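## Task

On the knob box, rotate every knob in row D until it points the same way as its counterpart in row B. Row A is the row closest to the socket side of the box. Every knob outside row D must still point at the mark it points at now. The knobs must stay set on their own, not only while the robot holds them.

## Robot and tools

Robot: two arms, left_arm and right_arm, each ending in a two-finger parallel gripper. Each has a wrist camera: cam_left_wrist and cam_right_wrist, both 504x504 pixels. Camera calibration (intrinsics, distortion, T_world_to_cam) is supplied and may be slightly off.

World frame: origin on the tabletop midway between the arms, +z up, +x out over the table, and left_arm sits on the +y side. The arm names do not tell you which side of an image something is on. Gripper frame: fingers extend along its +z axis and close along its x axis. The reported end_effector_position is the point between the pads; fingertips reach 17.5 mm past it. A flat block juts about 9 cm toward the gripper's -y side and rotates with it. Reported positions can be a little off, more so at long reach.

The 18-number row (used by both execute_actions and move): one flat list covering both arms, every value in [-1, 1]. Order: left dx, dy, dz, rx, ry, rz, left gripper position, force_limit, speed, then the same nine for the right arm. dx..rz are an offset, not a pose: they are measured in that gripper's own axes from its pose in the most recent result that showed it (before any such result, and for later calls inside the same reply, from where the robot is when the action begins). Scale: 1.0 equals 0.6 m of translation or 180 degrees of rotation; rx, ry, rz form a single rotation vector. In multi-row actions every row is measured from that same base pose, not from the row before. All-zero offsets are not a pause: they pull the arm back to the base pose. To keep an arm still, send the offset back to where it should be in the first call of a reply, zeros in later calls, and repeat its last three gripper numbers.

Gripper numbers (absolute settings, not offsets): position +1 = fully open (50 mm gap), about -0.65 = pads touching, -1 = close until an object blocks them. force_limit: -1 about 20 N per pad, 0 about 102 N, +1 about 185 N (actual grip can be ~17% higher). speed: -1 = 20 mm/s, 0 = 85, +1 = 150. A 0 is itself a command. New force or speed values only take effect once position changes by at least 0.01.

Tools:
- execute_actions: {"actions": [...], "pictures": bool}. The list holds nothing (just report the state), one action {"rows": [[18 numbers], ...], "steps": n} with 1 to 15 rows and n up to 15 control steps of 1/30 s (default 15; last row repeats), or one wait {"steps": n} with n up to 300, counted from the previous result.
- move: {"target": [18 numbers], "speed": m/s}. Drives each gripper in a straight line to its offset target; speed 0.002 to 0.5 (default 0.25), turning limited to twice that in rad/s. Lasts 0.5 to 10 s; longer paths stop short. Finger values are sent at the start. It does not avoid obstacles or the other arm, and grippers may lag or overshoot, especially with an almost straight arm.
- wait: {"seconds": 0 to 10}. Sends nothing new.
- zoom_image: {"camera": "cam_left_wrist" or "cam_right_wrist", "region": [x0, y0, x1, y1]} in pixels of that camera's latest image, origin top-left, at most 504 by 504.
- finished_scene: {"scene": current scene number}.

The simulation keeps running between calls. Each commanded step is clipped to within 70 mm and 16 degrees of the measured pose, so large offsets need several actions; after an action the arm only continues to its last clipped pose. Check the pose in the result and send the remainder.

Reading results: the state line gives each gripper's position (m) and quaternion wxyz in the world frame. object_status: 0 moving, 1 blocked while opening, 2 blocked while closing (a grip), 3 reached the commanded opening or pads met. position_measured converts to an opening of about (250 - value) x 0.202 mm. "pose unreachable" means the clearance check altered or blocked that arm's command; HELD marks steps not sent. "Hand target" is where the controller is now driving each gripper. The move: line reports an ending (done, off_target, moving, held, fault) and any limits (paced = target clipped; held = some steps blocked, after which the arm may jump faster than asked), plus each gripper's distance from its target. MOTOR HOT warns of overheating; OVER-TEMPERATURE FAULT means brakes are set until cooled.

Avoid: knocking anything off the table (fails the task); arms colliding or pushing on each other; fast impacts; targets set far past a contact point, since the stiff arms press hard. A joint torque at its load limit (144 N m for waist, shoulder, elbow; 36 N m for the three wrist joints) or any external force of 150 N halts that arm for 10 seconds. Turn knobs gently, release them so they stay put, and leave other knobs untouched. Smooth, efficient motion is preferred.

Each tool is called as name(argument=value, ...) on one line, values as JSON.

## Session

I'll start by looking at the current state.

execute_actions(actions=[])

Scene clock: 0.00 s of 8400.00 s.
left_arm: end_effector_position=(+0.1550, +0.2778, +0.2386) position_measured=3 object_status=3 end_effector_quat_wxyz=(+0.671, -0.110, -0.718, +0.151) | right_arm: end_effector_position=(+0.2621, -0.8739, +0.2882) position_measured=3 object_status=3 end_effector_quat_wxyz=(+0.010, +0.495, +0.716, +0.493)
Joint positions: left_arm=[ 0.219  0.494 -0.202 -0.231 -2.377  1.021] | right_arm=[-1.302  0.909  1.263 -1.154 -2.335  1.   ]
Joint velocities: left_arm=[-0.     0.     0.    -0.    -0.001  0.   ] | right_arm=[-0.    -0.    -0.     0.     0.     0.001]
Hand target (left_arm): +0.155, +0.278, +0.239; +0.671, -0.110, -0.718, +0.151
Hand target (right_arm): +0.262, -0.874, +0.288; +0.010, +0.495, +0.716, +0.493

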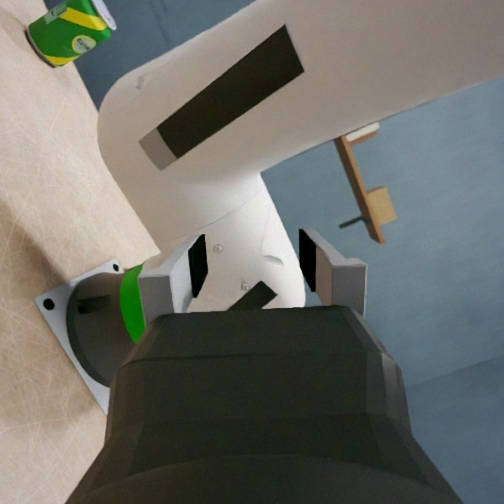

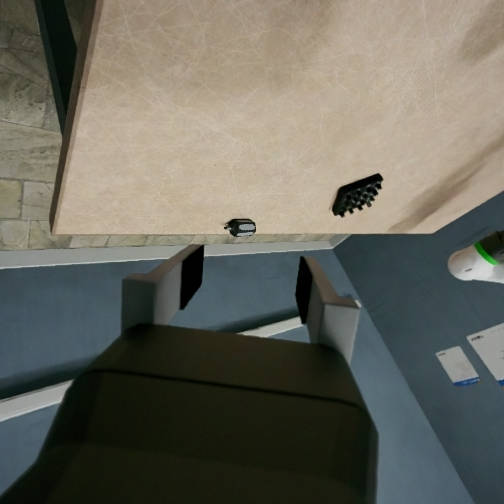

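zoom_image(camera="cam_right_wrist", region=[320, 160, 400, 230])

Region (320, 160, 400, 230) of cam_right_wrist's 504x504 image, scaled by 6.300, with more detail than that image has; it fills the top 441 rows of this view, and the rest is white.

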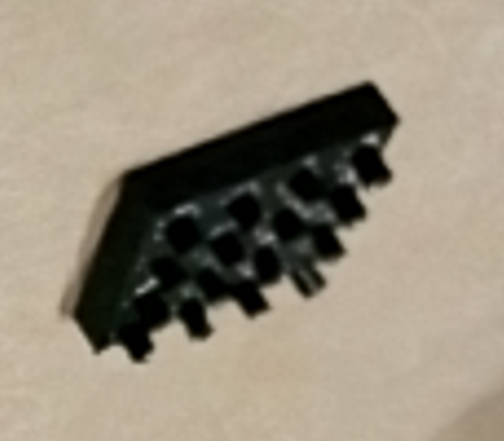

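move(target=[0,0,0,0,0,0,1,0,0, 0.4163,0.1482,0.9412,0.2379,-0.2284,0.1045,1,0,0], speed=0.3)

Scene clock: 40.13 s of 8400.00 s.
left_arm: end_effector_position=(+0.1550, +0.2778, +0.2386) position_measured=3 object_status=3 end_effector_quat_wxyz=(+0.671, -0.110, -0.718, +0.151) | right_arm: end_effector_position=(+0.4786, -0.2993, +0.1786) position_measured=3 object_status=3 end_effector_quat_wxyz=(-0.004, +0.706, +0.708, +0.001)
Joint positions: left_arm=[ 0.219  0.494 -0.202 -0.231 -2.377  1.021] | right_arm=[ 0.343  0.233  0.054 -0.007 -1.394 -0.325]
Joint velocities: left_arm=[ 0.     0.    -0.     0.001 -0.    -0.001] | right_arm=[-0.001  0.001  0.003  0.001 -0.    -0.001]
Hand target (left_arm): +0.155, +0.278, +0.239; +0.671, -0.110, -0.718, +0.151
Hand target (right_arm): +0.479, -0.299, +0.179; -0.004, +0.706, +0.708, +0.001
Off the commanded pose (left_arm): 0.000 m, 0 deg.
Off the commanded pose (right_arm): 0.002 m, 0 deg.
After step 90, 34.57 s passed at rest.
move: done
camera_calibration (this result's frames):
cam_left_wrist: T_world_to_cam=[[-0.0599439, 0.449295, 0.89137, -0.326636], [0.206716, 0.879206, -0.429263, -0.171644], [-0.976563, 0.158528, -0.145579, 0.292344], [0, 0, 0, 1]] pos_world=[0.301394, 0.251322, 0.260033]
cam_right_wrist: T_world_to_cam=[[-0.157999, 0.985564, -0.0608192, 0.376427], [0.969296, 0.166554, 0.1809, -0.431624], [0.188418, -0.0303699, -0.981619, 0.222207], [0, 0, 0, 1]] pos_world=[0.435979, -0.292356, 0.319097]

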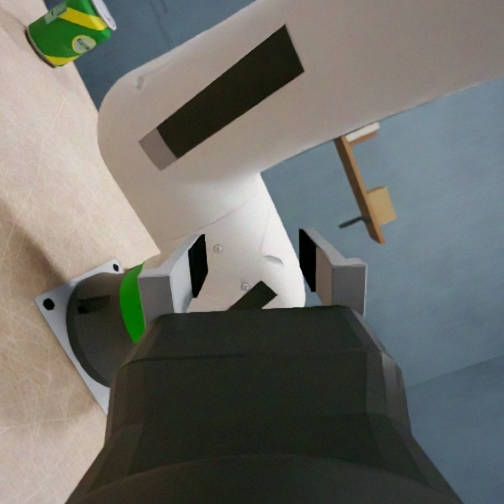

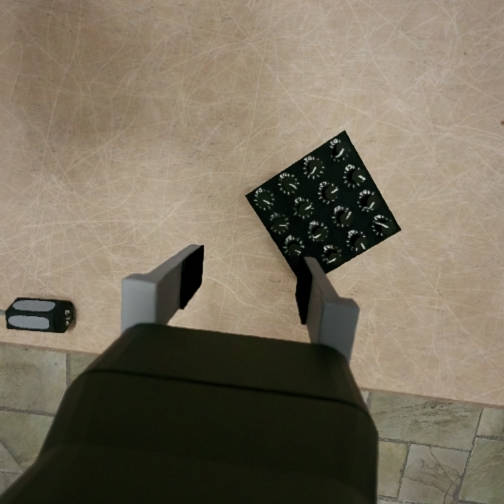

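zoom_image(camera="cam_right_wrist", region=[240, 120, 410, 290])

Region (240, 120, 410, 290) of cam_right_wrist's 504x504 image, scaled by 2.965, with more detail than that image has.

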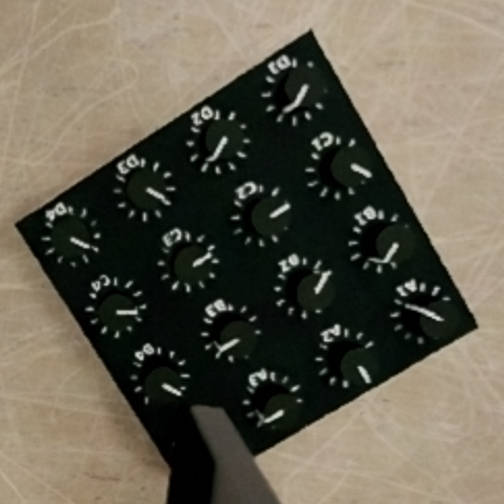

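move(target=[0,0,0,0,0,0,1,0,0, 0.1502,0.0223,0.1477,0,0,-0.2306,1,0,0], speed=0.25)

Scene clock: 70.07 s of 8400.00 s.
left_arm: end_effector_position=(+0.1550, +0.2778, +0.2386) position_measured=3 object_status=3 end_effector_quat_wxyz=(+0.671, -0.110, -0.718, +0.151) | right_arm: end_effector_position=(+0.4915, -0.2092, +0.0902) position_measured=3 object_status=3 end_effector_quat_wxyz=(-0.003, +0.410, +0.912, +0.002)
Joint positions: left_arm=[ 0.219  0.494 -0.202 -0.231 -2.377  1.021] | right_arm=[ 0.522  0.352 -0.006 -0.008 -1.214  0.222]
Joint velocities: left_arm=[ 0.     0.    -0.     0.002 -0.     0.001] | right_arm=[ 0.001  0.001  0.001 -0.002  0.     0.   ]
Hand target (left_arm): +0.155, +0.278, +0.239; +0.671, -0.110, -0.718, +0.151
Hand target (right_arm): +0.491, -0.209, +0.090; -0.003, +0.410, +0.912, +0.002
Off the commanded pose (left_arm): 0.000 m, 0 deg.
Off the commanded pose (right_arm): 0.001 m, 0 deg.
After step 90, 25.13 s passed at rest.
move: done
camera_calibration (this result's frames):
cam_left_wrist: T_world_to_cam=[[-0.0599437, 0.449295, 0.89137, -0.326636], [0.206716, 0.879206, -0.429263, -0.171644], [-0.976563, 0.158528, -0.145579, 0.292344], [0, 0, 0, 1]] pos_world=[0.301394, 0.251322, 0.260033]
cam_right_wrist: T_world_to_cam=[[-0.770999, 0.634008, -0.0599538, 0.511917], [0.615478, 0.766009, 0.185521, -0.144226], [0.163547, 0.106136, -0.98081, 0.176441], [0, 0, 0, 1]] pos_world=[0.454599, -0.232808, 0.230503]

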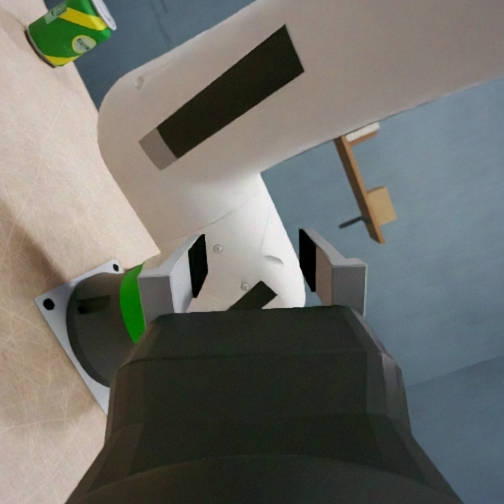

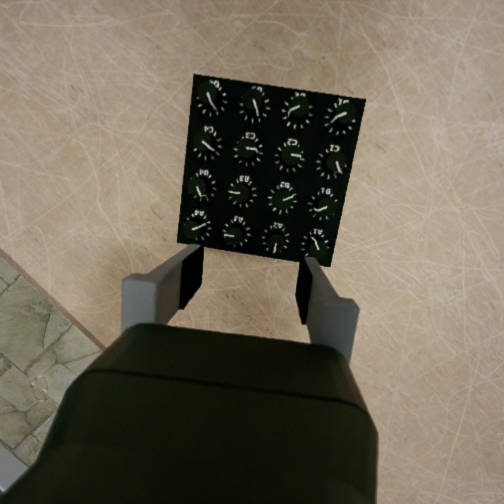

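zoom_image(camera="cam_right_wrist", region=[170, 70, 370, 270])

zoom_image(camera="cam_right_wrist", region=[185, 70, 285, 170])

zoom_image(camera="cam_right_wrist", region=[270, 80, 370, 180])

zoom_image(camera="cam_right_wrist", region=[175, 160, 275, 260])

zoom_image(camera="cam_right_wrist", region=[255, 170, 355, 270])

Region (170, 70, 370, 270) of cam_right_wrist's 504x504 image, scaled by 2.520, with more detail than that image has.

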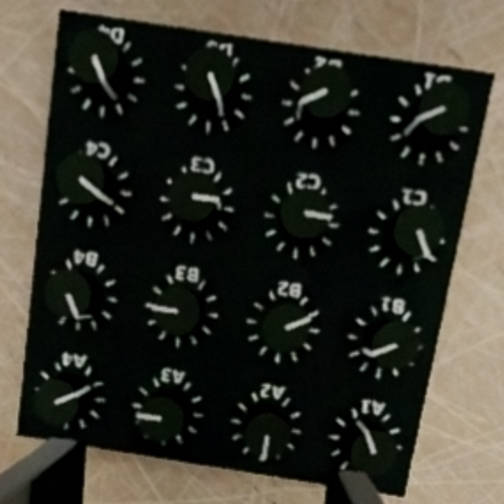

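Region (185, 70, 285, 170) of cam_right_wrist's 504x504 image, scaled by 5.040, with more detail than that image has.

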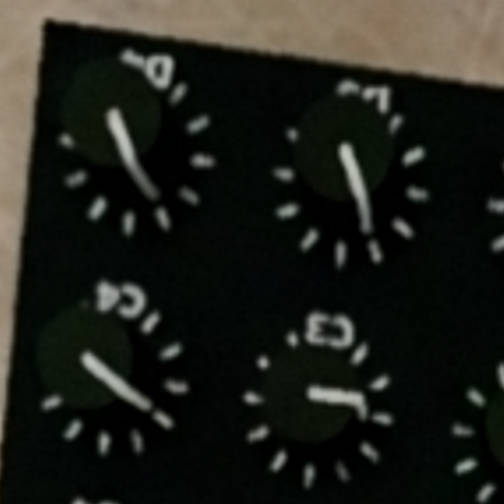

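Region (270, 80, 370, 180) of cam_right_wrist's 504x504 image, scaled by 5.040, with more detail than that image has.

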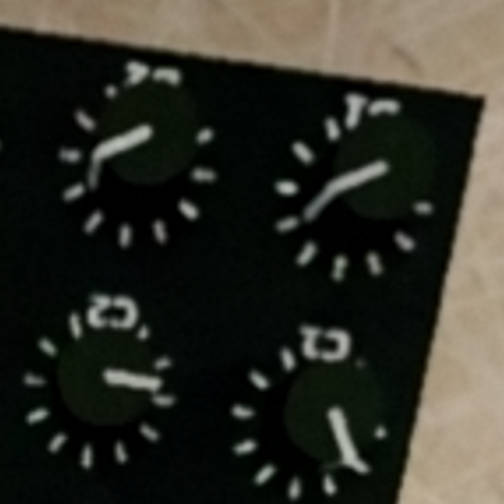

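Region (175, 160, 275, 260) of cam_right_wrist's 504x504 image, scaled by 5.040, with more detail than that image has.

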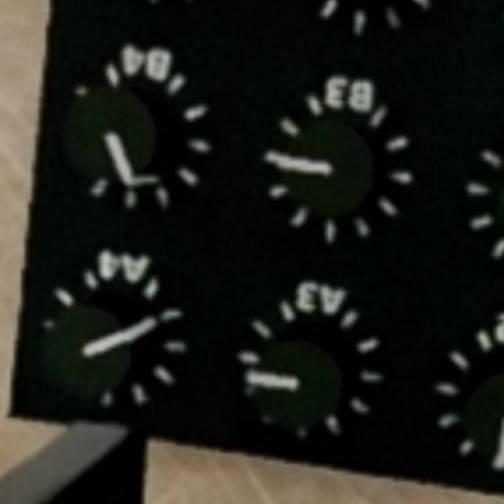

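Region (255, 170, 355, 270) of cam_right_wrist's 504x504 image, scaled by 5.040, with more detail than that image has.

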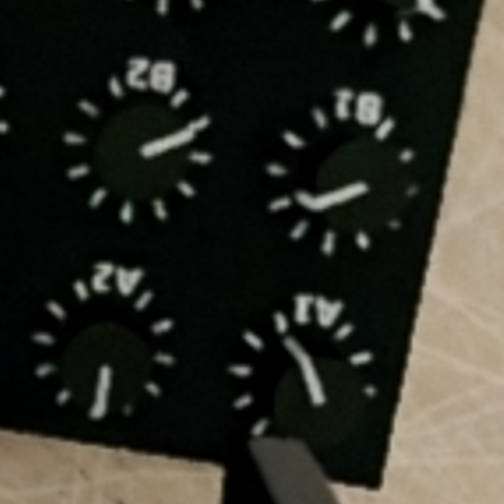

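zoom_image(camera="cam_right_wrist", region=[110, 230, 370, 350])

Region (110, 230, 370, 350) of cam_right_wrist's 504x504 image, scaled by 1.938, with more detail than that image has; it fills the top 233 rows of this view, and the rest is white.

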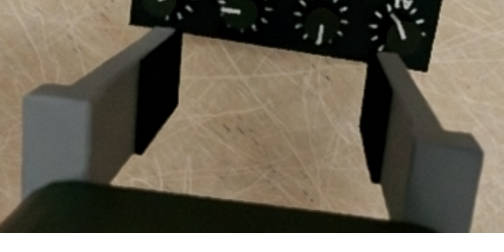

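move(target=[0,0,0,0,0,0,1,0,0, -0.0252,-0.155,0.037,0,0,0,0.01,-1,0.5], speed=0.15)

Scene clock: 130.43 s of 8400.00 s.
left_arm: end_effector_position=(+0.1550, +0.2778, +0.2386) position_measured=3 object_status=3 end_effector_quat_wxyz=(+0.671, -0.110, -0.718, +0.151) | right_arm: end_effector_position=(+0.4317, -0.2820, +0.0680) position_measured=151 object_status=3 end_effector_quat_wxyz=(-0.003, +0.410, +0.912, +0.002)
Joint positions: left_arm=[ 0.219  0.494 -0.202 -0.231 -2.377  1.021] | right_arm=[ 0.447  0.201 -0.256 -0.008 -1.115  0.297]
Joint velocities: left_arm=[ 0.    -0.     0.     0.001 -0.    -0.   ] | right_arm=[-0.001 -0.001 -0.001  0.001 -0.    -0.001]
Hand target (left_arm): +0.155, +0.278, +0.239; +0.671, -0.110, -0.718, +0.151
Hand target (right_arm): +0.432, -0.282, +0.068; -0.003, +0.410, +0.912, +0.002
Off the commanded pose (left_arm): 0.000 m, 0 deg.
Off the commanded pose (right_arm): 0.000 m, 0 deg.
After step 90, 56.37 s passed at rest.
move: done
camera_calibration (this result's frames):
cam_left_wrist: T_world_to_cam=[[-0.0599438, 0.449295, 0.89137, -0.326636], [0.206716, 0.879206, -0.429263, -0.171644], [-0.976563, 0.158528, -0.145579, 0.292344], [0, 0, 0, 1]] pos_world=[0.301394, 0.251322, 0.260033]
cam_right_wrist: T_world_to_cam=[[-0.770788, 0.634235, -0.0602621, 0.510664], [0.615652, 0.765842, 0.18563, -0.0476674], [0.163885, 0.105981, -0.98077, 0.172002], [0, 0, 0, 1]] pos_world=[0.394772, -0.305604, 0.208316]

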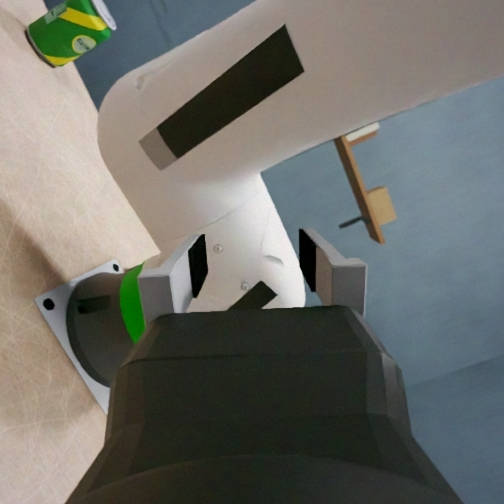

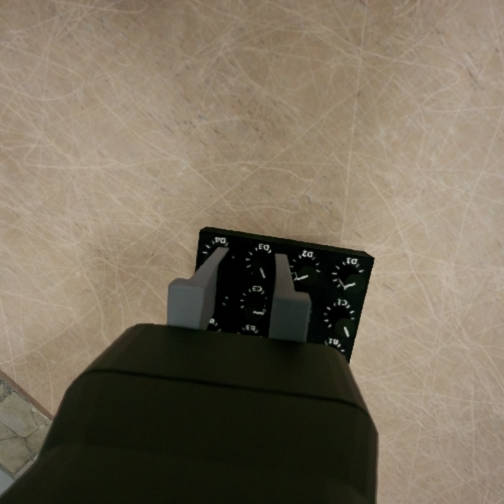

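zoom_image(camera="cam_right_wrist", region=[200, 225, 320, 345])

Region (200, 225, 320, 345) of cam_right_wrist's 504x504 image, scaled by 4.200, with more detail than that image has.

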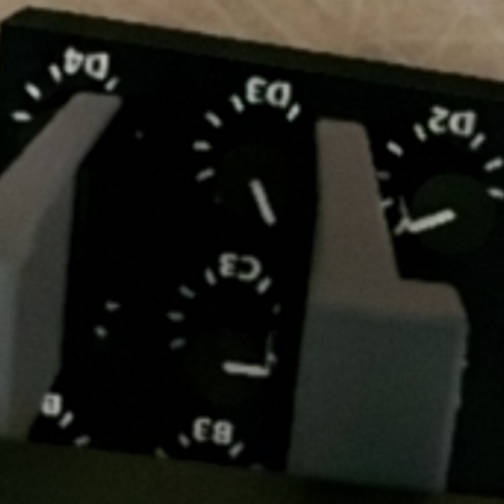

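move(target=[0,0,0,0,0,0,1,0,0, 0.009,-0.0012,0.004,0,0,0,-0.056,-1,0.5], speed=0.05)

zoom_image(camera="cam_right_wrist", region=[200, 225, 320, 345])

Scene clock: 144.87 s of 8400.00 s.
left_arm: end_effector_position=(+0.1550, +0.2778, +0.2386) position_measured=3 object_status=3 end_effector_quat_wxyz=(+0.671, -0.110, -0.718, +0.151) | right_arm: end_effector_position=(+0.4276, -0.2785, +0.0657) position_measured=161 object_status=3 end_effector_quat_wxyz=(-0.003, +0.410, +0.912, +0.002)
Joint positions: left_arm=[ 0.219  0.494 -0.202 -0.231 -2.377  1.021] | right_arm=[ 0.457  0.195 -0.269 -0.008 -1.108  0.287]
Joint velocities: left_arm=[-0.    -0.     0.    -0.    -0.    -0.001] | right_arm=[ 0.     0.001 -0.002 -0.001  0.     0.   ]
Hand target (left_arm): +0.155, +0.278, +0.239; +0.671, -0.110, -0.718, +0.151
Hand target (right_arm): +0.428, -0.278, +0.066; -0.003, +0.410, +0.912, +0.002
Off the commanded pose (left_arm): 0.000 m, 0 deg.
Off the commanded pose (right_arm): 0.000 m, 0 deg.
After step 90, 10.73 s passed at rest.
move: done
camera_calibration (this result's frames):
cam_left_wrist: T_world_to_cam=[[-0.0599439, 0.449296, 0.89137, -0.326636], [0.206716, 0.879205, -0.429263, -0.171644], [-0.976563, 0.158529, -0.145579, 0.292344], [0, 0, 0, 1]] pos_world=[0.301394, 0.251322, 0.260033]
cam_right_wrist: T_world_to_cam=[[-0.770824, 0.63418, -0.0603884, 0.505143], [0.615598, 0.765906, 0.185544, -0.0473536], [0.16392, 0.105847, -0.980779, 0.169945], [0, 0, 0, 1]] pos_world=[0.39067, -0.302071, 0.20597]

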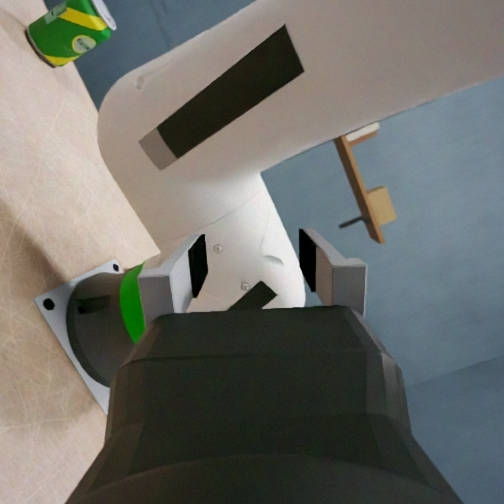

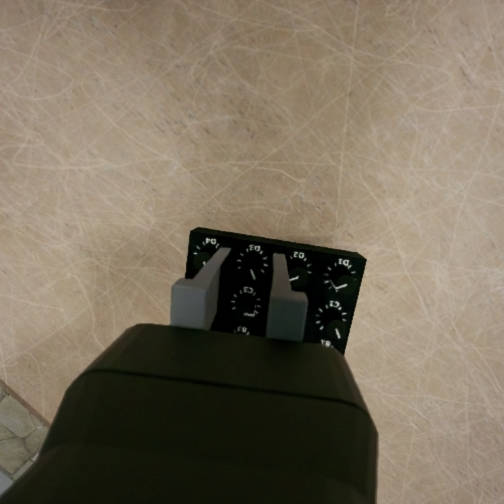

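Region (200, 225, 320, 345) of cam_right_wrist's 504x504 image, scaled by 4.200, with more detail than that image has.

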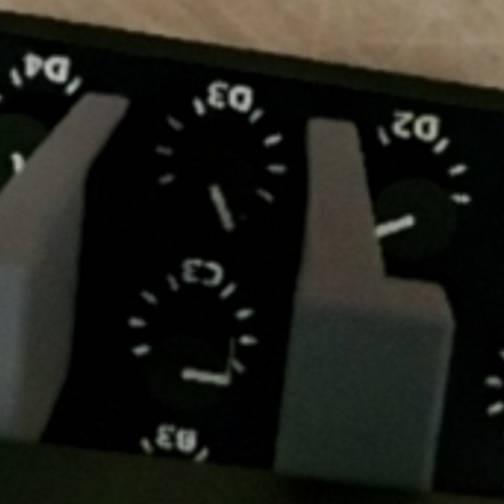

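move(target=[0,0,0,0,0,0,1,0,0, 0.0005,0.002,0.017,0,0,0,-0.056,-1,0.5], speed=0.03)

zoom_image(camera="cam_right_wrist", region=[200, 225, 320, 345])

Scene clock: 156.03 s of 8400.00 s.
left_arm: end_effector_position=(+0.1550, +0.2778, +0.2386) position_measured=3 object_status=3 end_effector_quat_wxyz=(+0.671, -0.110, -0.718, +0.151) | right_arm: end_effector_position=(+0.4282, -0.2774, +0.0555) position_measured=161 object_status=3 end_effector_quat_wxyz=(-0.003, +0.410, +0.912, +0.002)
Joint positions: left_arm=[ 0.219  0.494 -0.202 -0.231 -2.377  1.021] | right_arm=[ 0.459  0.209 -0.279 -0.008 -1.084  0.285]
Joint velocities: left_arm=[-0.    -0.    -0.     0.001  0.    -0.   ] | right_arm=[-0.     0.     0.001  0.001  0.     0.   ]
Hand target (left_arm): +0.155, +0.278, +0.239; +0.671, -0.110, -0.718, +0.151
Hand target (right_arm): +0.428, -0.277, +0.055; -0.003, +0.410, +0.912, +0.002
Off the commanded pose (left_arm): 0.000 m, 0 deg.
Off the commanded pose (right_arm): 0.000 m, 0 deg.
After step 90, 7.47 s passed at rest.
move: done
camera_calibration (this result's frames):
cam_left_wrist: T_world_to_cam=[[-0.0599437, 0.449295, 0.89137, -0.326636], [0.206716, 0.879206, -0.429263, -0.171644], [-0.976563, 0.158529, -0.145579, 0.292344], [0, 0, 0, 1]] pos_world=[0.301394, 0.251322, 0.260033]
cam_right_wrist: T_world_to_cam=[[-0.770745, 0.634282, -0.0603212, 0.504328], [0.615698, 0.765813, 0.185596, -0.0467369], [0.163915, 0.105907, -0.980773, 0.159756], [0, 0, 0, 1]] pos_world=[0.391298, -0.301014, 0.19578]

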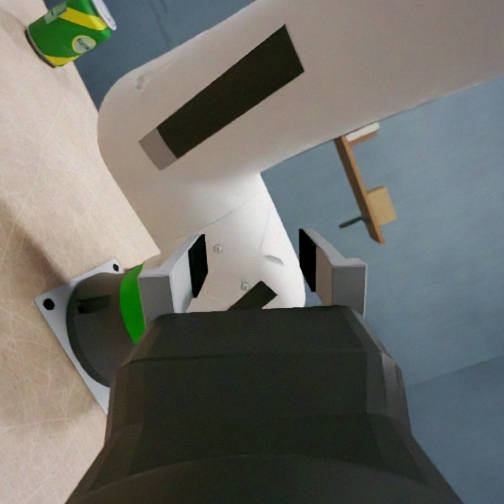

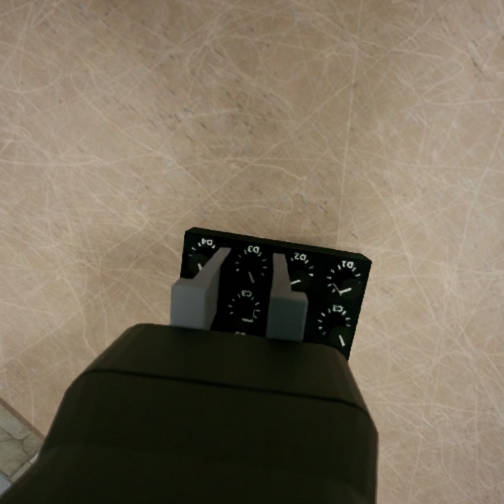

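Region (200, 225, 320, 345) of cam_right_wrist's 504x504 image, scaled by 4.200, with more detail than that image has.

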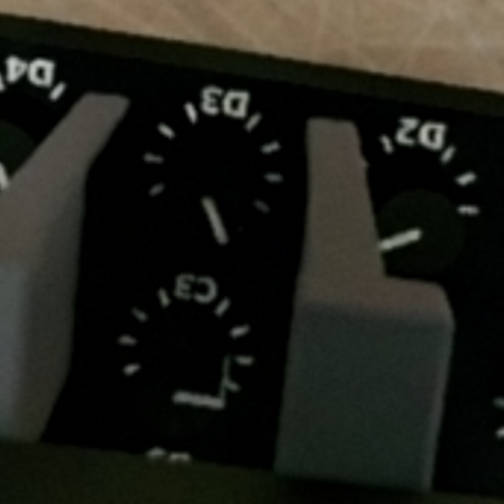

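move(target=[0,0,0,0,0,0,1,0,0, 0.0004,-0.0008,0.004,0,0,0,-0.056,-1,0.5], speed=0.02)

move(target=[0,0,0,0,0,0,1,0,0, 0,0,0,0,0,0,-1,-0.9,-0.8], speed=0.02)

zoom_image(camera="cam_right_wrist", region=[180, 215, 380, 345])

Scene clock: 168.43 s of 8400.00 s.
left_arm: end_effector_position=(+0.1550, +0.2778, +0.2386) position_measured=3 object_status=3 end_effector_quat_wxyz=(+0.671, -0.110, -0.718, +0.151) | right_arm: end_effector_position=(+0.4277, -0.2776, +0.0531) position_measured=161 object_status=3 end_effector_quat_wxyz=(-0.003, +0.410, +0.912, +0.002)
Joint positions: left_arm=[ 0.219  0.494 -0.202 -0.231 -2.377  1.021] | right_arm=[ 0.459  0.211 -0.283 -0.008 -1.078  0.285]
Joint velocities: left_arm=[ 0.     0.     0.     0.    -0.001 -0.   ] | right_arm=[ 0.001 -0.001 -0.    -0.001  0.    -0.   ]
Hand target (left_arm): +0.155, +0.278, +0.239; +0.671, -0.110, -0.718, +0.151
Hand target (right_arm): +0.428, -0.278, +0.053; -0.003, +0.410, +0.912, +0.002
Off the commanded pose (left_arm): 0.000 m, 0 deg.
Off the commanded pose (right_arm): 0.000 m, 0 deg.
After step 90, 8.70 s passed at rest.
move: done
camera_calibration (this result's frames):
cam_left_wrist: T_world_to_cam=[[-0.0599438, 0.449295, 0.89137, -0.326636], [0.206716, 0.879205, -0.429263, -0.171644], [-0.976563, 0.158528, -0.145579, 0.292344], [0, 0, 0, 1]] pos_world=[0.301394, 0.251322, 0.260033]
cam_right_wrist: T_world_to_cam=[[-0.770775, 0.634234, -0.0604462, 0.503912], [0.615646, 0.765868, 0.185542, -0.0458161], [0.163971, 0.105797, -0.980775, 0.157472], [0, 0, 0, 1]] pos_world=[0.390788, -0.301169, 0.193405]

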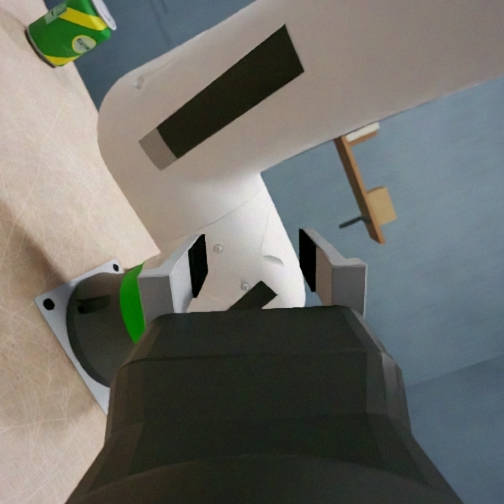

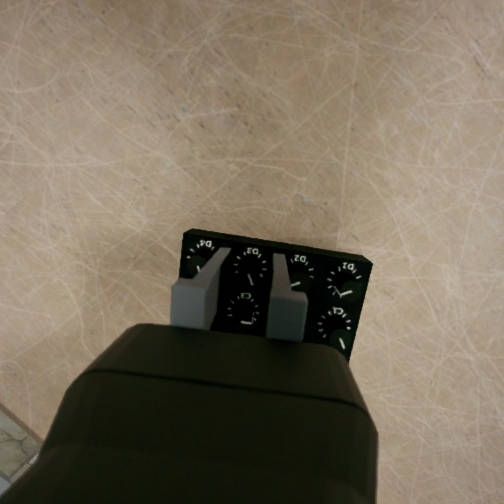

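Scene clock: 168.93 s of 8400.00 s.
left_arm: end_effector_position=(+0.1550, +0.2778, +0.2386) position_measured=3 object_status=3 end_effector_quat_wxyz=(+0.671, -0.110, -0.718, +0.151) | right_arm: end_effector_position=(+0.4277, -0.2776, +0.0531) position_measured=203 object_status=2 end_effector_quat_wxyz=(-0.003, +0.410, +0.912, +0.002)
Joint positions: left_arm=[ 0.219  0.494 -0.202 -0.231 -2.377  1.021] | right_arm=[ 0.459  0.211 -0.283 -0.008 -1.078  0.285]
Joint velocities: left_arm=[ 0.     0.    -0.     0.001 -0.001 -0.   ] | right_arm=[-0.    -0.001  0.001 -0.001  0.     0.   ]
Hand target (left_arm): +0.155, +0.278, +0.239; +0.671, -0.110, -0.718, +0.151
Hand target (right_arm): +0.428, -0.278, +0.053; -0.003, +0.410, +0.912, +0.002
Off the commanded pose (left_arm): 0.000 m, 0 deg.
Off the commanded pose (right_arm): 0.000 m, 0 deg.
move: done
camera_calibration (this result's frames):
cam_left_wrist: T_world_to_cam=[[-0.0599437, 0.449295, 0.89137, -0.326636], [0.206716, 0.879206, -0.429263, -0.171644], [-0.976563, 0.158528, -0.145579, 0.292344], [0, 0, 0, 1]] pos_world=[0.301394, 0.251322, 0.260033]
cam_right_wrist: T_world_to_cam=[[-0.770774, 0.634235, -0.0604494, 0.503913], [0.615645, 0.765867, 0.185548, -0.0458185], [0.163977, 0.1058, -0.980774, 0.157466], [0, 0, 0, 1]] pos_world=[0.39079, -0.301168, 0.193402]

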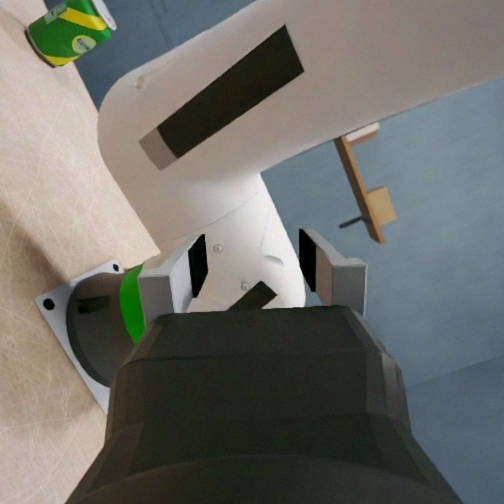

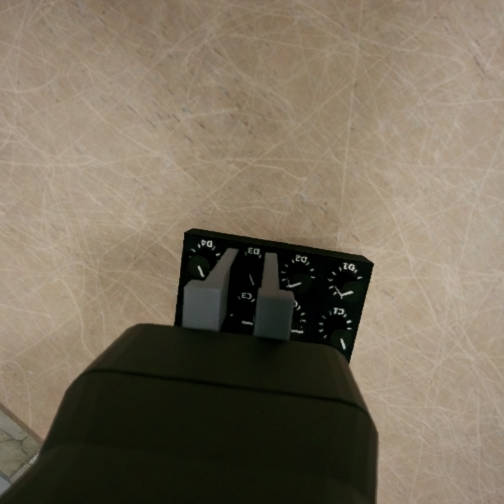

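Region (180, 215, 380, 345) of cam_right_wrist's 504x504 image, scaled by 2.520, with more detail than that image has; it fills the top 328 rows of this view, and the rest is white.

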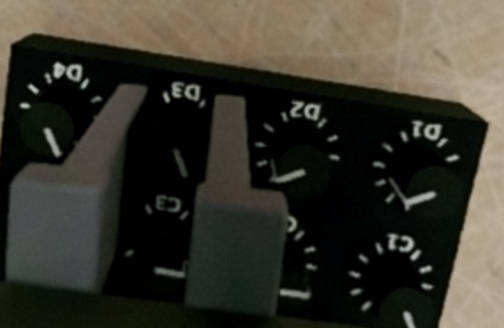

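move(target=[0,0,0,0,0,0,1,0,0, 0,0,0,0,0,0.3333,-1,-0.9,-0.8], speed=0.2)

zoom_image(camera="cam_right_wrist", region=[170, 170, 370, 345])

Scene clock: 174.83 s of 8400.00 s.
left_arm: end_effector_position=(+0.1550, +0.2778, +0.2386) position_measured=3 object_status=3 end_effector_quat_wxyz=(+0.671, -0.110, -0.718, +0.151) | right_arm: end_effector_position=(+0.4277, -0.2777, +0.0532) position_measured=203 object_status=2 end_effector_quat_wxyz=(-0.003, +0.811, +0.585, -0.000)
Joint positions: left_arm=[ 0.219  0.494 -0.202 -0.231 -2.377  1.021] | right_arm=[ 0.406  0.214 -0.28  -0.008 -1.079 -0.71 ]
Joint velocities: left_arm=[ 0.     0.    -0.     0.001  0.    -0.   ] | right_arm=[ 0.002  0.002  0.002  0.001  0.    -0.001]
Hand target (left_arm): +0.155, +0.278, +0.239; +0.671, -0.110, -0.718, +0.151
Hand target (right_arm): +0.428, -0.278, +0.053; -0.003, +0.811, +0.585, -0.000
Off the commanded pose (left_arm): 0.000 m, 0 deg.
Off the commanded pose (right_arm): 0.000 m, 0 deg.
move: done
camera_calibration (this result's frames):
cam_left_wrist: T_world_to_cam=[[-0.0599438, 0.449295, 0.89137, -0.326636], [0.206716, 0.879205, -0.429263, -0.171644], [-0.976563, 0.158529, -0.145579, 0.292344], [0, 0, 0, 1]] pos_world=[0.301394, 0.251322, 0.260033]
cam_right_wrist: T_world_to_cam=[[0.163573, 0.984541, -0.062626, 0.201755], [0.972319, -0.150155, 0.179024, -0.452369], [0.166853, -0.090176, -0.981849, 0.101956], [0, 0, 0, 1]] pos_world=[0.389833, -0.257367, 0.193725]

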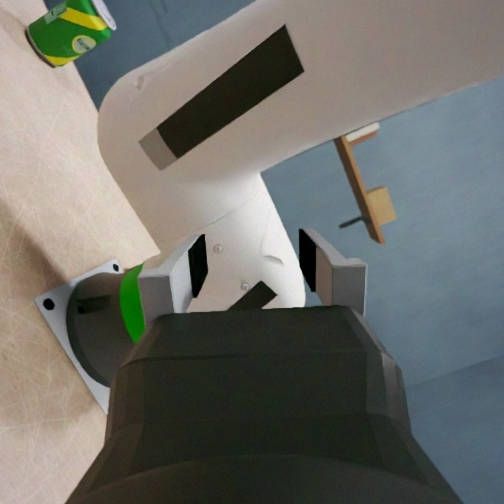

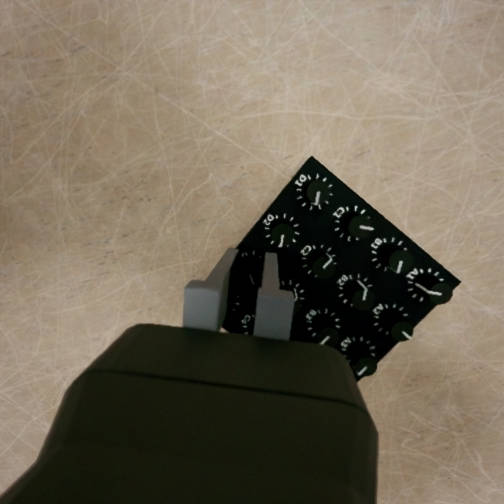

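Region (170, 170, 370, 345) of cam_right_wrist's 504x504 image, scaled by 2.520, with more detail than that image has; it fills the top 441 rows of this view, and the rest is white.

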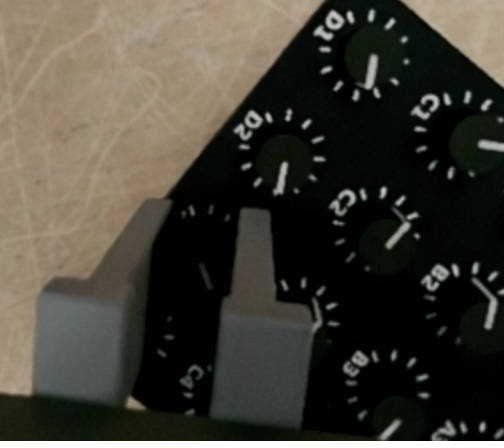

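move(target=[0,0,0,0,0,0,1,0,0, 0,0,0,0,0,0.3333,-1,-0.9,-0.8], speed=0.25)

zoom_image(camera="cam_right_wrist", region=[170, 145, 370, 345])

Scene clock: 182.57 s of 8400.00 s.
left_arm: end_effector_position=(+0.1550, +0.2778, +0.2386) position_measured=3 object_status=3 end_effector_quat_wxyz=(+0.671, -0.110, -0.718, +0.151) | right_arm: end_effector_position=(+0.4277, -0.2776, +0.0532) position_measured=203 object_status=2 end_effector_quat_wxyz=(-0.003, +0.995, +0.101, -0.002)
Joint positions: left_arm=[ 0.219  0.494 -0.202 -0.231 -2.377  1.021] | right_arm=[ 0.388  0.166 -0.337 -0.008 -1.069 -1.738]
Joint velocities: left_arm=[0.    0.    0.001 0.001 0.001 0.   ] | right_arm=[-0.    -0.001  0.     0.002 -0.     0.   ]
Hand target (left_arm): +0.155, +0.278, +0.239; +0.671, -0.110, -0.718, +0.151
Hand target (right_arm): +0.428, -0.278, +0.053; -0.003, +0.995, +0.101, -0.002
Off the commanded pose (left_arm): 0.000 m, 0 deg.
Off the commanded pose (right_arm): 0.000 m, 0 deg.
After step 90, 2.27 s passed at rest.
move: done
camera_calibration (this result's frames):
cam_right_wrist: T_world_to_cam=[[0.933962, 0.350577, -0.0693545, -0.303437], [0.357369, -0.916993, 0.177235, -0.402112], [-0.001463, -0.190316, -0.981722, 0.146155], [0, 0, 0, 1]] pos_world=[0.427315, -0.23454, 0.193708]

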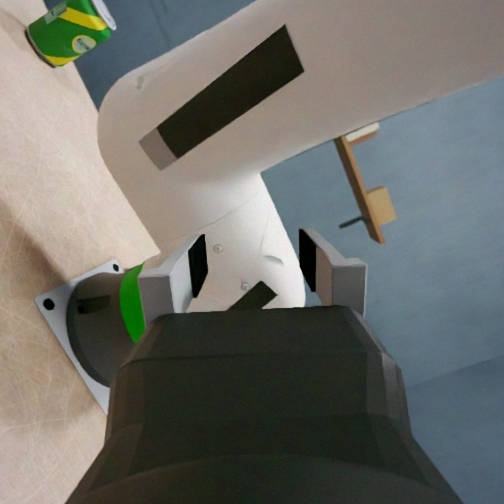

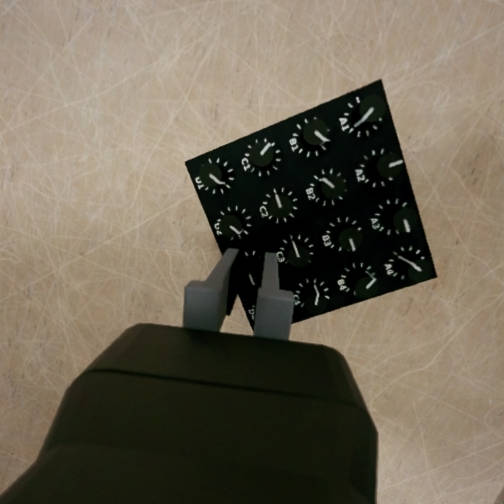

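Region (170, 145, 370, 345) of cam_right_wrist's 504x504 image, scaled by 2.520, with more detail than that image has.

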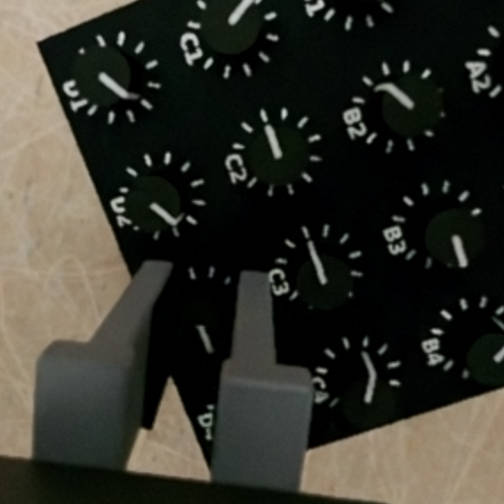

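move(target=[0,0,0,0,0,0,1,0,0, 0,0,0,0,0,0,-0.188,-0.9,-0.5], speed=0.05)

move(target=[0,0,0,0,0,0,1,0,0, 0,0,-0.025,0,0,0,-0.188,-0.9,-0.5], speed=0.05)

move(target=[0,0,0,0,0,0,1,0,0, -0.0222,-0.0384,0,0,0,-0.1667,-0.12,-0.9,-0.5], speed=0.25)

zoom_image(camera="cam_right_wrist", region=[200, 225, 320, 345])

Scene clock: 196.83 s of 8400.00 s.
left_arm: end_effector_position=(+0.1550, +0.2778, +0.2386) position_measured=3 object_status=3 end_effector_quat_wxyz=(+0.671, -0.110, -0.718, +0.151) | right_arm: end_effector_position=(+0.4277, -0.2777, +0.0532) position_measured=180 object_status=3 end_effector_quat_wxyz=(-0.003, +0.995, +0.101, -0.002)
Joint positions: left_arm=[ 0.219  0.494 -0.202 -0.231 -2.377  1.021] | right_arm=[ 0.388  0.166 -0.337 -0.008 -1.069 -1.738]
Joint velocities: left_arm=[ 0.    -0.     0.    -0.001  0.001  0.001] | right_arm=[-0.     0.002  0.001  0.    -0.     0.001]
Hand target (left_arm): +0.155, +0.278, +0.239; +0.671, -0.110, -0.718, +0.151
Hand target (right_arm): +0.428, -0.278, +0.053; -0.003, +0.995, +0.101, -0.002
Off the commanded pose (left_arm): 0.000 m, 0 deg.
Off the commanded pose (right_arm): 0.000 m, 0 deg.
After step 90, 10.57 s passed at rest.
move: done
camera_calibration (this result's frames):
cam_left_wrist: T_world_to_cam=[[-0.0599437, 0.449295, 0.89137, -0.326636], [0.206716, 0.879205, -0.429263, -0.171644], [-0.976563, 0.158528, -0.145579, 0.292344], [0, 0, 0, 1]] pos_world=[0.301394, 0.251322, 0.260033]
cam_right_wrist: T_world_to_cam=[[0.933935, 0.350657, -0.0693219, -0.303423], [0.357441, -0.916925, 0.177441, -0.402204], [-0.00134221, -0.190496, -0.981687, 0.146069], [0, 0, 0, 1]] pos_world=[0.427338, -0.234568, 0.193727]

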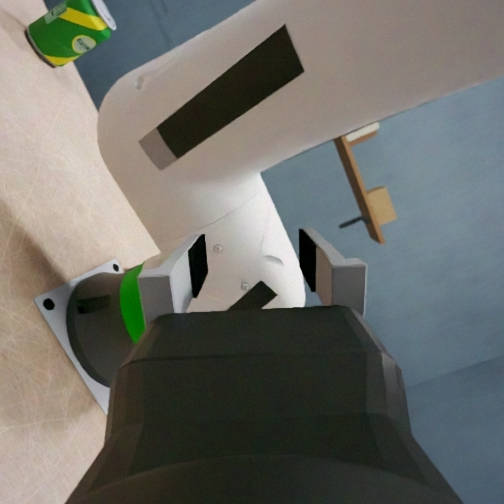

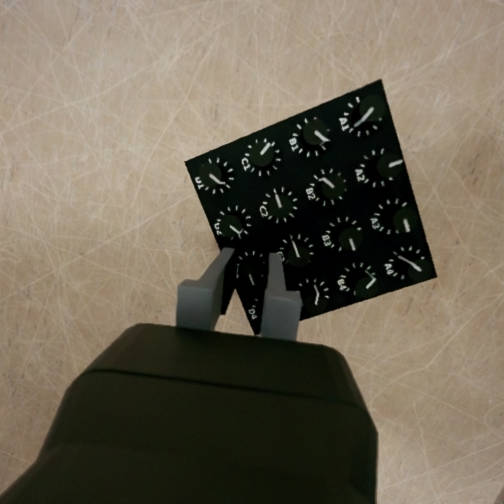

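Scene clock: 197.53 s of 8400.00 s.
left_arm: end_effector_position=(+0.1550, +0.2778, +0.2386) position_measured=3 object_status=3 end_effector_quat_wxyz=(+0.671, -0.110, -0.718, +0.151) | right_arm: end_effector_position=(+0.4278, -0.2777, +0.0682) position_measured=180 object_status=3 end_effector_quat_wxyz=(-0.003, +0.995, +0.101, -0.002)
Joint positions: left_arm=[ 0.219  0.494 -0.202 -0.231 -2.377  1.021] | right_arm=[ 0.388  0.149 -0.319 -0.008 -1.106 -1.738]
Joint velocities: left_arm=[ 0.    -0.     0.    -0.001  0.     0.   ] | right_arm=[-0.    -0.     0.     0.001 -0.     0.001]
Hand target (left_arm): +0.155, +0.278, +0.239; +0.671, -0.110, -0.718, +0.151
Hand target (right_arm): +0.428, -0.278, +0.068; -0.003, +0.995, +0.101, -0.002
Off the commanded pose (left_arm): 0.000 m, 0 deg.
Off the commanded pose (right_arm): 0.000 m, 0 deg.
move: done
camera_calibration (this result's frames):
cam_left_wrist: T_world_to_cam=[[-0.0599436, 0.449296, 0.89137, -0.326636], [0.206716, 0.879205, -0.429263, -0.171644], [-0.976563, 0.158529, -0.145579, 0.292344], [0, 0, 0, 1]] pos_world=[0.301394, 0.251322, 0.260033]
cam_right_wrist: T_world_to_cam=[[0.933891, 0.350766, -0.0693572, -0.30239], [0.357555, -0.916905, 0.177315, -0.404884], [-0.00139779, -0.190392, -0.981707, 0.160809], [0, 0, 0, 1]] pos_world=[0.427393, -0.234555, 0.208686]

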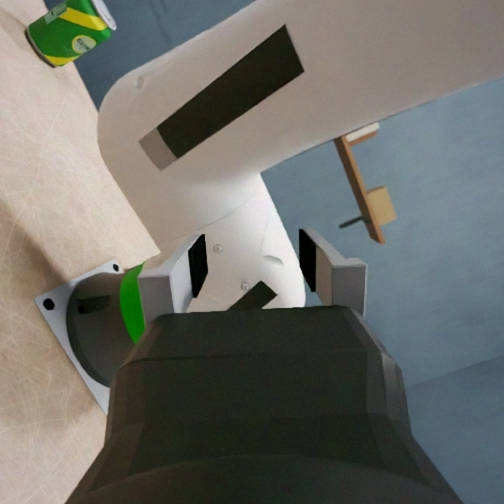

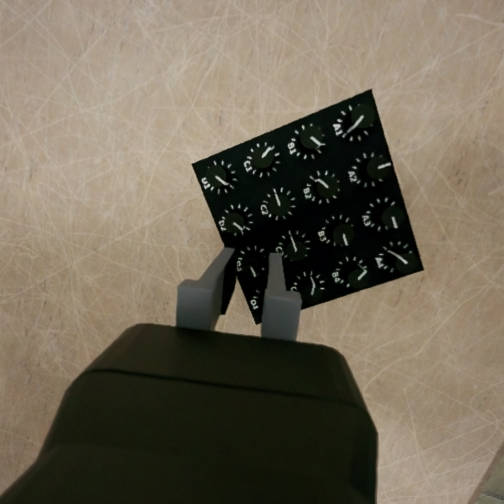

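Scene clock: 198.93 s of 8400.00 s.
left_arm: end_effector_position=(+0.1550, +0.2778, +0.2386) position_measured=3 object_status=3 end_effector_quat_wxyz=(+0.671, -0.110, -0.718, +0.151) | right_arm: end_effector_position=(+0.4101, -0.2578, +0.0683) position_measured=171 object_status=3 end_effector_quat_wxyz=(-0.003, +0.935, +0.355, -0.001)
Joint positions: left_arm=[ 0.219  0.494 -0.202 -0.231 -2.377  1.021] | right_arm=[ 0.447  0.141 -0.327 -0.008 -1.104 -1.273]
Joint velocities: left_arm=[-0.  0.  0. -0.  0. -0.] | right_arm=[-0.     0.     0.    -0.002  0.     0.   ]
Hand target (left_arm): +0.155, +0.278, +0.239; +0.671, -0.110, -0.718, +0.151
Hand target (right_arm): +0.410, -0.258, +0.068; -0.003, +0.935, +0.355, -0.001
Off the commanded pose (left_arm): 0.000 m, 0 deg.
Off the commanded pose (right_arm): 0.000 m, 0 deg.
move: done
camera_calibration (this result's frames):
cam_left_wrist: T_world_to_cam=[[-0.0599435, 0.449295, 0.89137, -0.326636], [0.206716, 0.879205, -0.429263, -0.171644], [-0.976563, 0.158529, -0.145579, 0.292344], [0, 0, 0, 1]] pos_world=[0.301394, 0.251322, 0.260033]
cam_right_wrist: T_world_to_cam=[[0.633369, 0.771065, -0.0655991, -0.0615856], [0.767831, -0.615628, 0.177306, -0.470972], [0.0963302, -0.162669, -0.981967, 0.131766], [0, 0, 0, 1]] pos_world=[0.38794, -0.221022, 0.208857]

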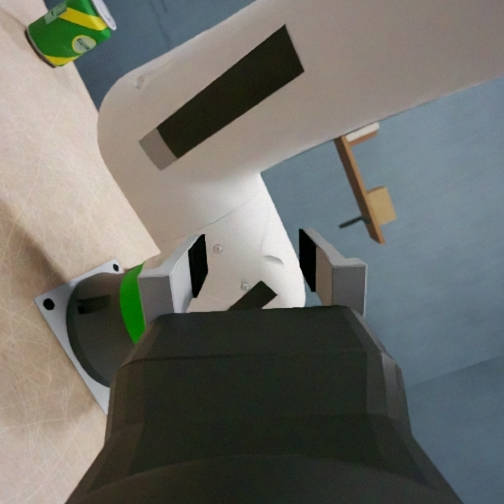

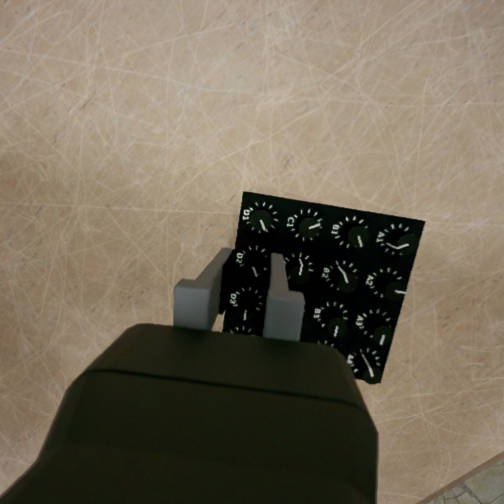

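Region (200, 225, 320, 345) of cam_right_wrist's 504x504 image, scaled by 4.200, with more detail than that image has.

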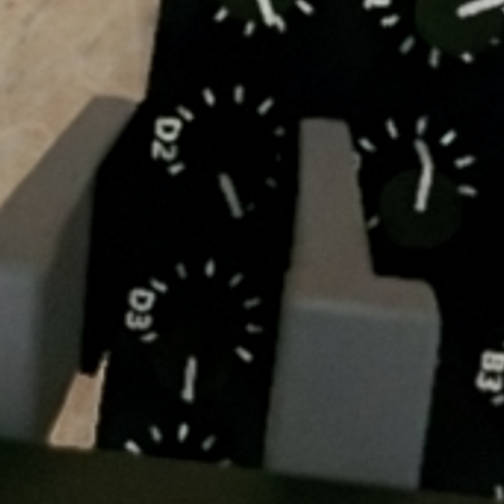

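move(target=[0,0,0,0,0,0,1,0,0, 0.0014,0,0.025,0,0,0,-0.12,-0.9,-0.5], speed=0.03)

zoom_image(camera="cam_right_wrist", region=[200, 225, 320, 345])

Scene clock: 203.57 s of 8400.00 s.
left_arm: end_effector_position=(+0.1550, +0.2778, +0.2386) position_measured=3 object_status=3 end_effector_quat_wxyz=(+0.671, -0.110, -0.718, +0.151) | right_arm: end_effector_position=(+0.4107, -0.2572, +0.0533) position_measured=171 object_status=3 end_effector_quat_wxyz=(-0.003, +0.935, +0.355, -0.001)
Joint positions: left_arm=[ 0.219  0.494 -0.202 -0.231 -2.377  1.021] | right_arm=[ 0.447  0.161 -0.343 -0.008 -1.068 -1.274]
Joint velocities: left_arm=[-0.    -0.     0.    -0.001 -0.001  0.001] | right_arm=[0.    0.001 0.    0.    0.    0.   ]
Hand target (left_arm): +0.155, +0.278, +0.239; +0.671, -0.110, -0.718, +0.151
Hand target (right_arm): +0.411, -0.257, +0.053; -0.003, +0.935, +0.355, -0.001
Off the commanded pose (left_arm): 0.000 m, 0 deg.
Off the commanded pose (right_arm): 0.000 m, 0 deg.
After step 90, 0.87 s passed at rest.
move: done
camera_calibration (this result's frames):
cam_left_wrist: T_world_to_cam=[[-0.0599434, 0.449295, 0.89137, -0.326636], [0.206716, 0.879205, -0.429263, -0.171644], [-0.976563, 0.158529, -0.145579, 0.292344], [0, 0, 0, 1]] pos_world=[0.301394, 0.251322, 0.260033]
cam_right_wrist: T_world_to_cam=[[0.633467, 0.770986, -0.0655779, -0.0634366], [0.76775, -0.615726, 0.177317, -0.468373], [0.0963309, -0.162672, -0.981967, 0.117104], [0, 0, 0, 1]] pos_world=[0.388497, -0.220431, 0.193883]

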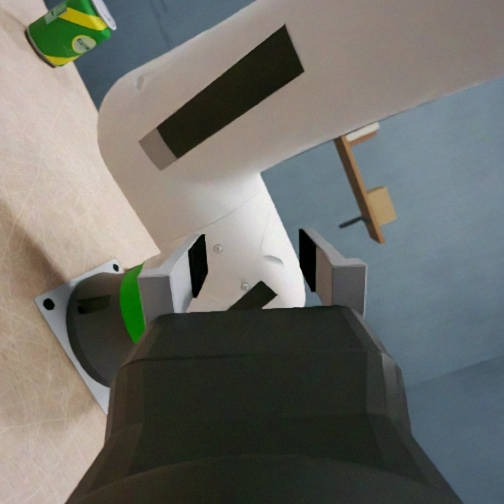

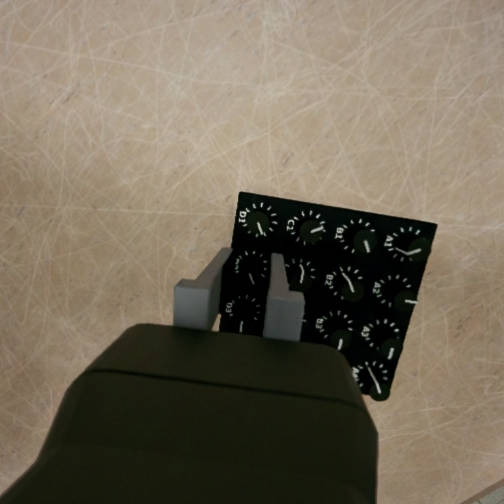

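Region (200, 225, 320, 345) of cam_right_wrist's 504x504 image, scaled by 4.200, with more detail than that image has.

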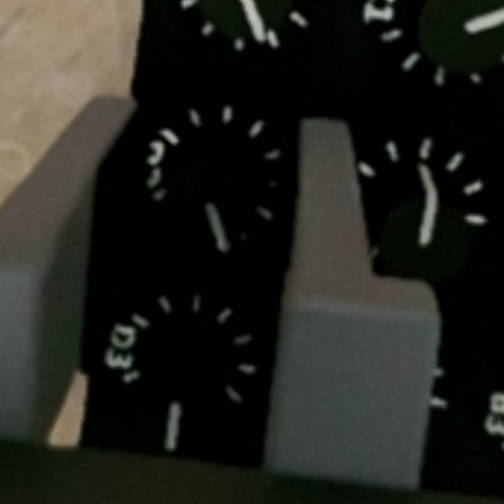

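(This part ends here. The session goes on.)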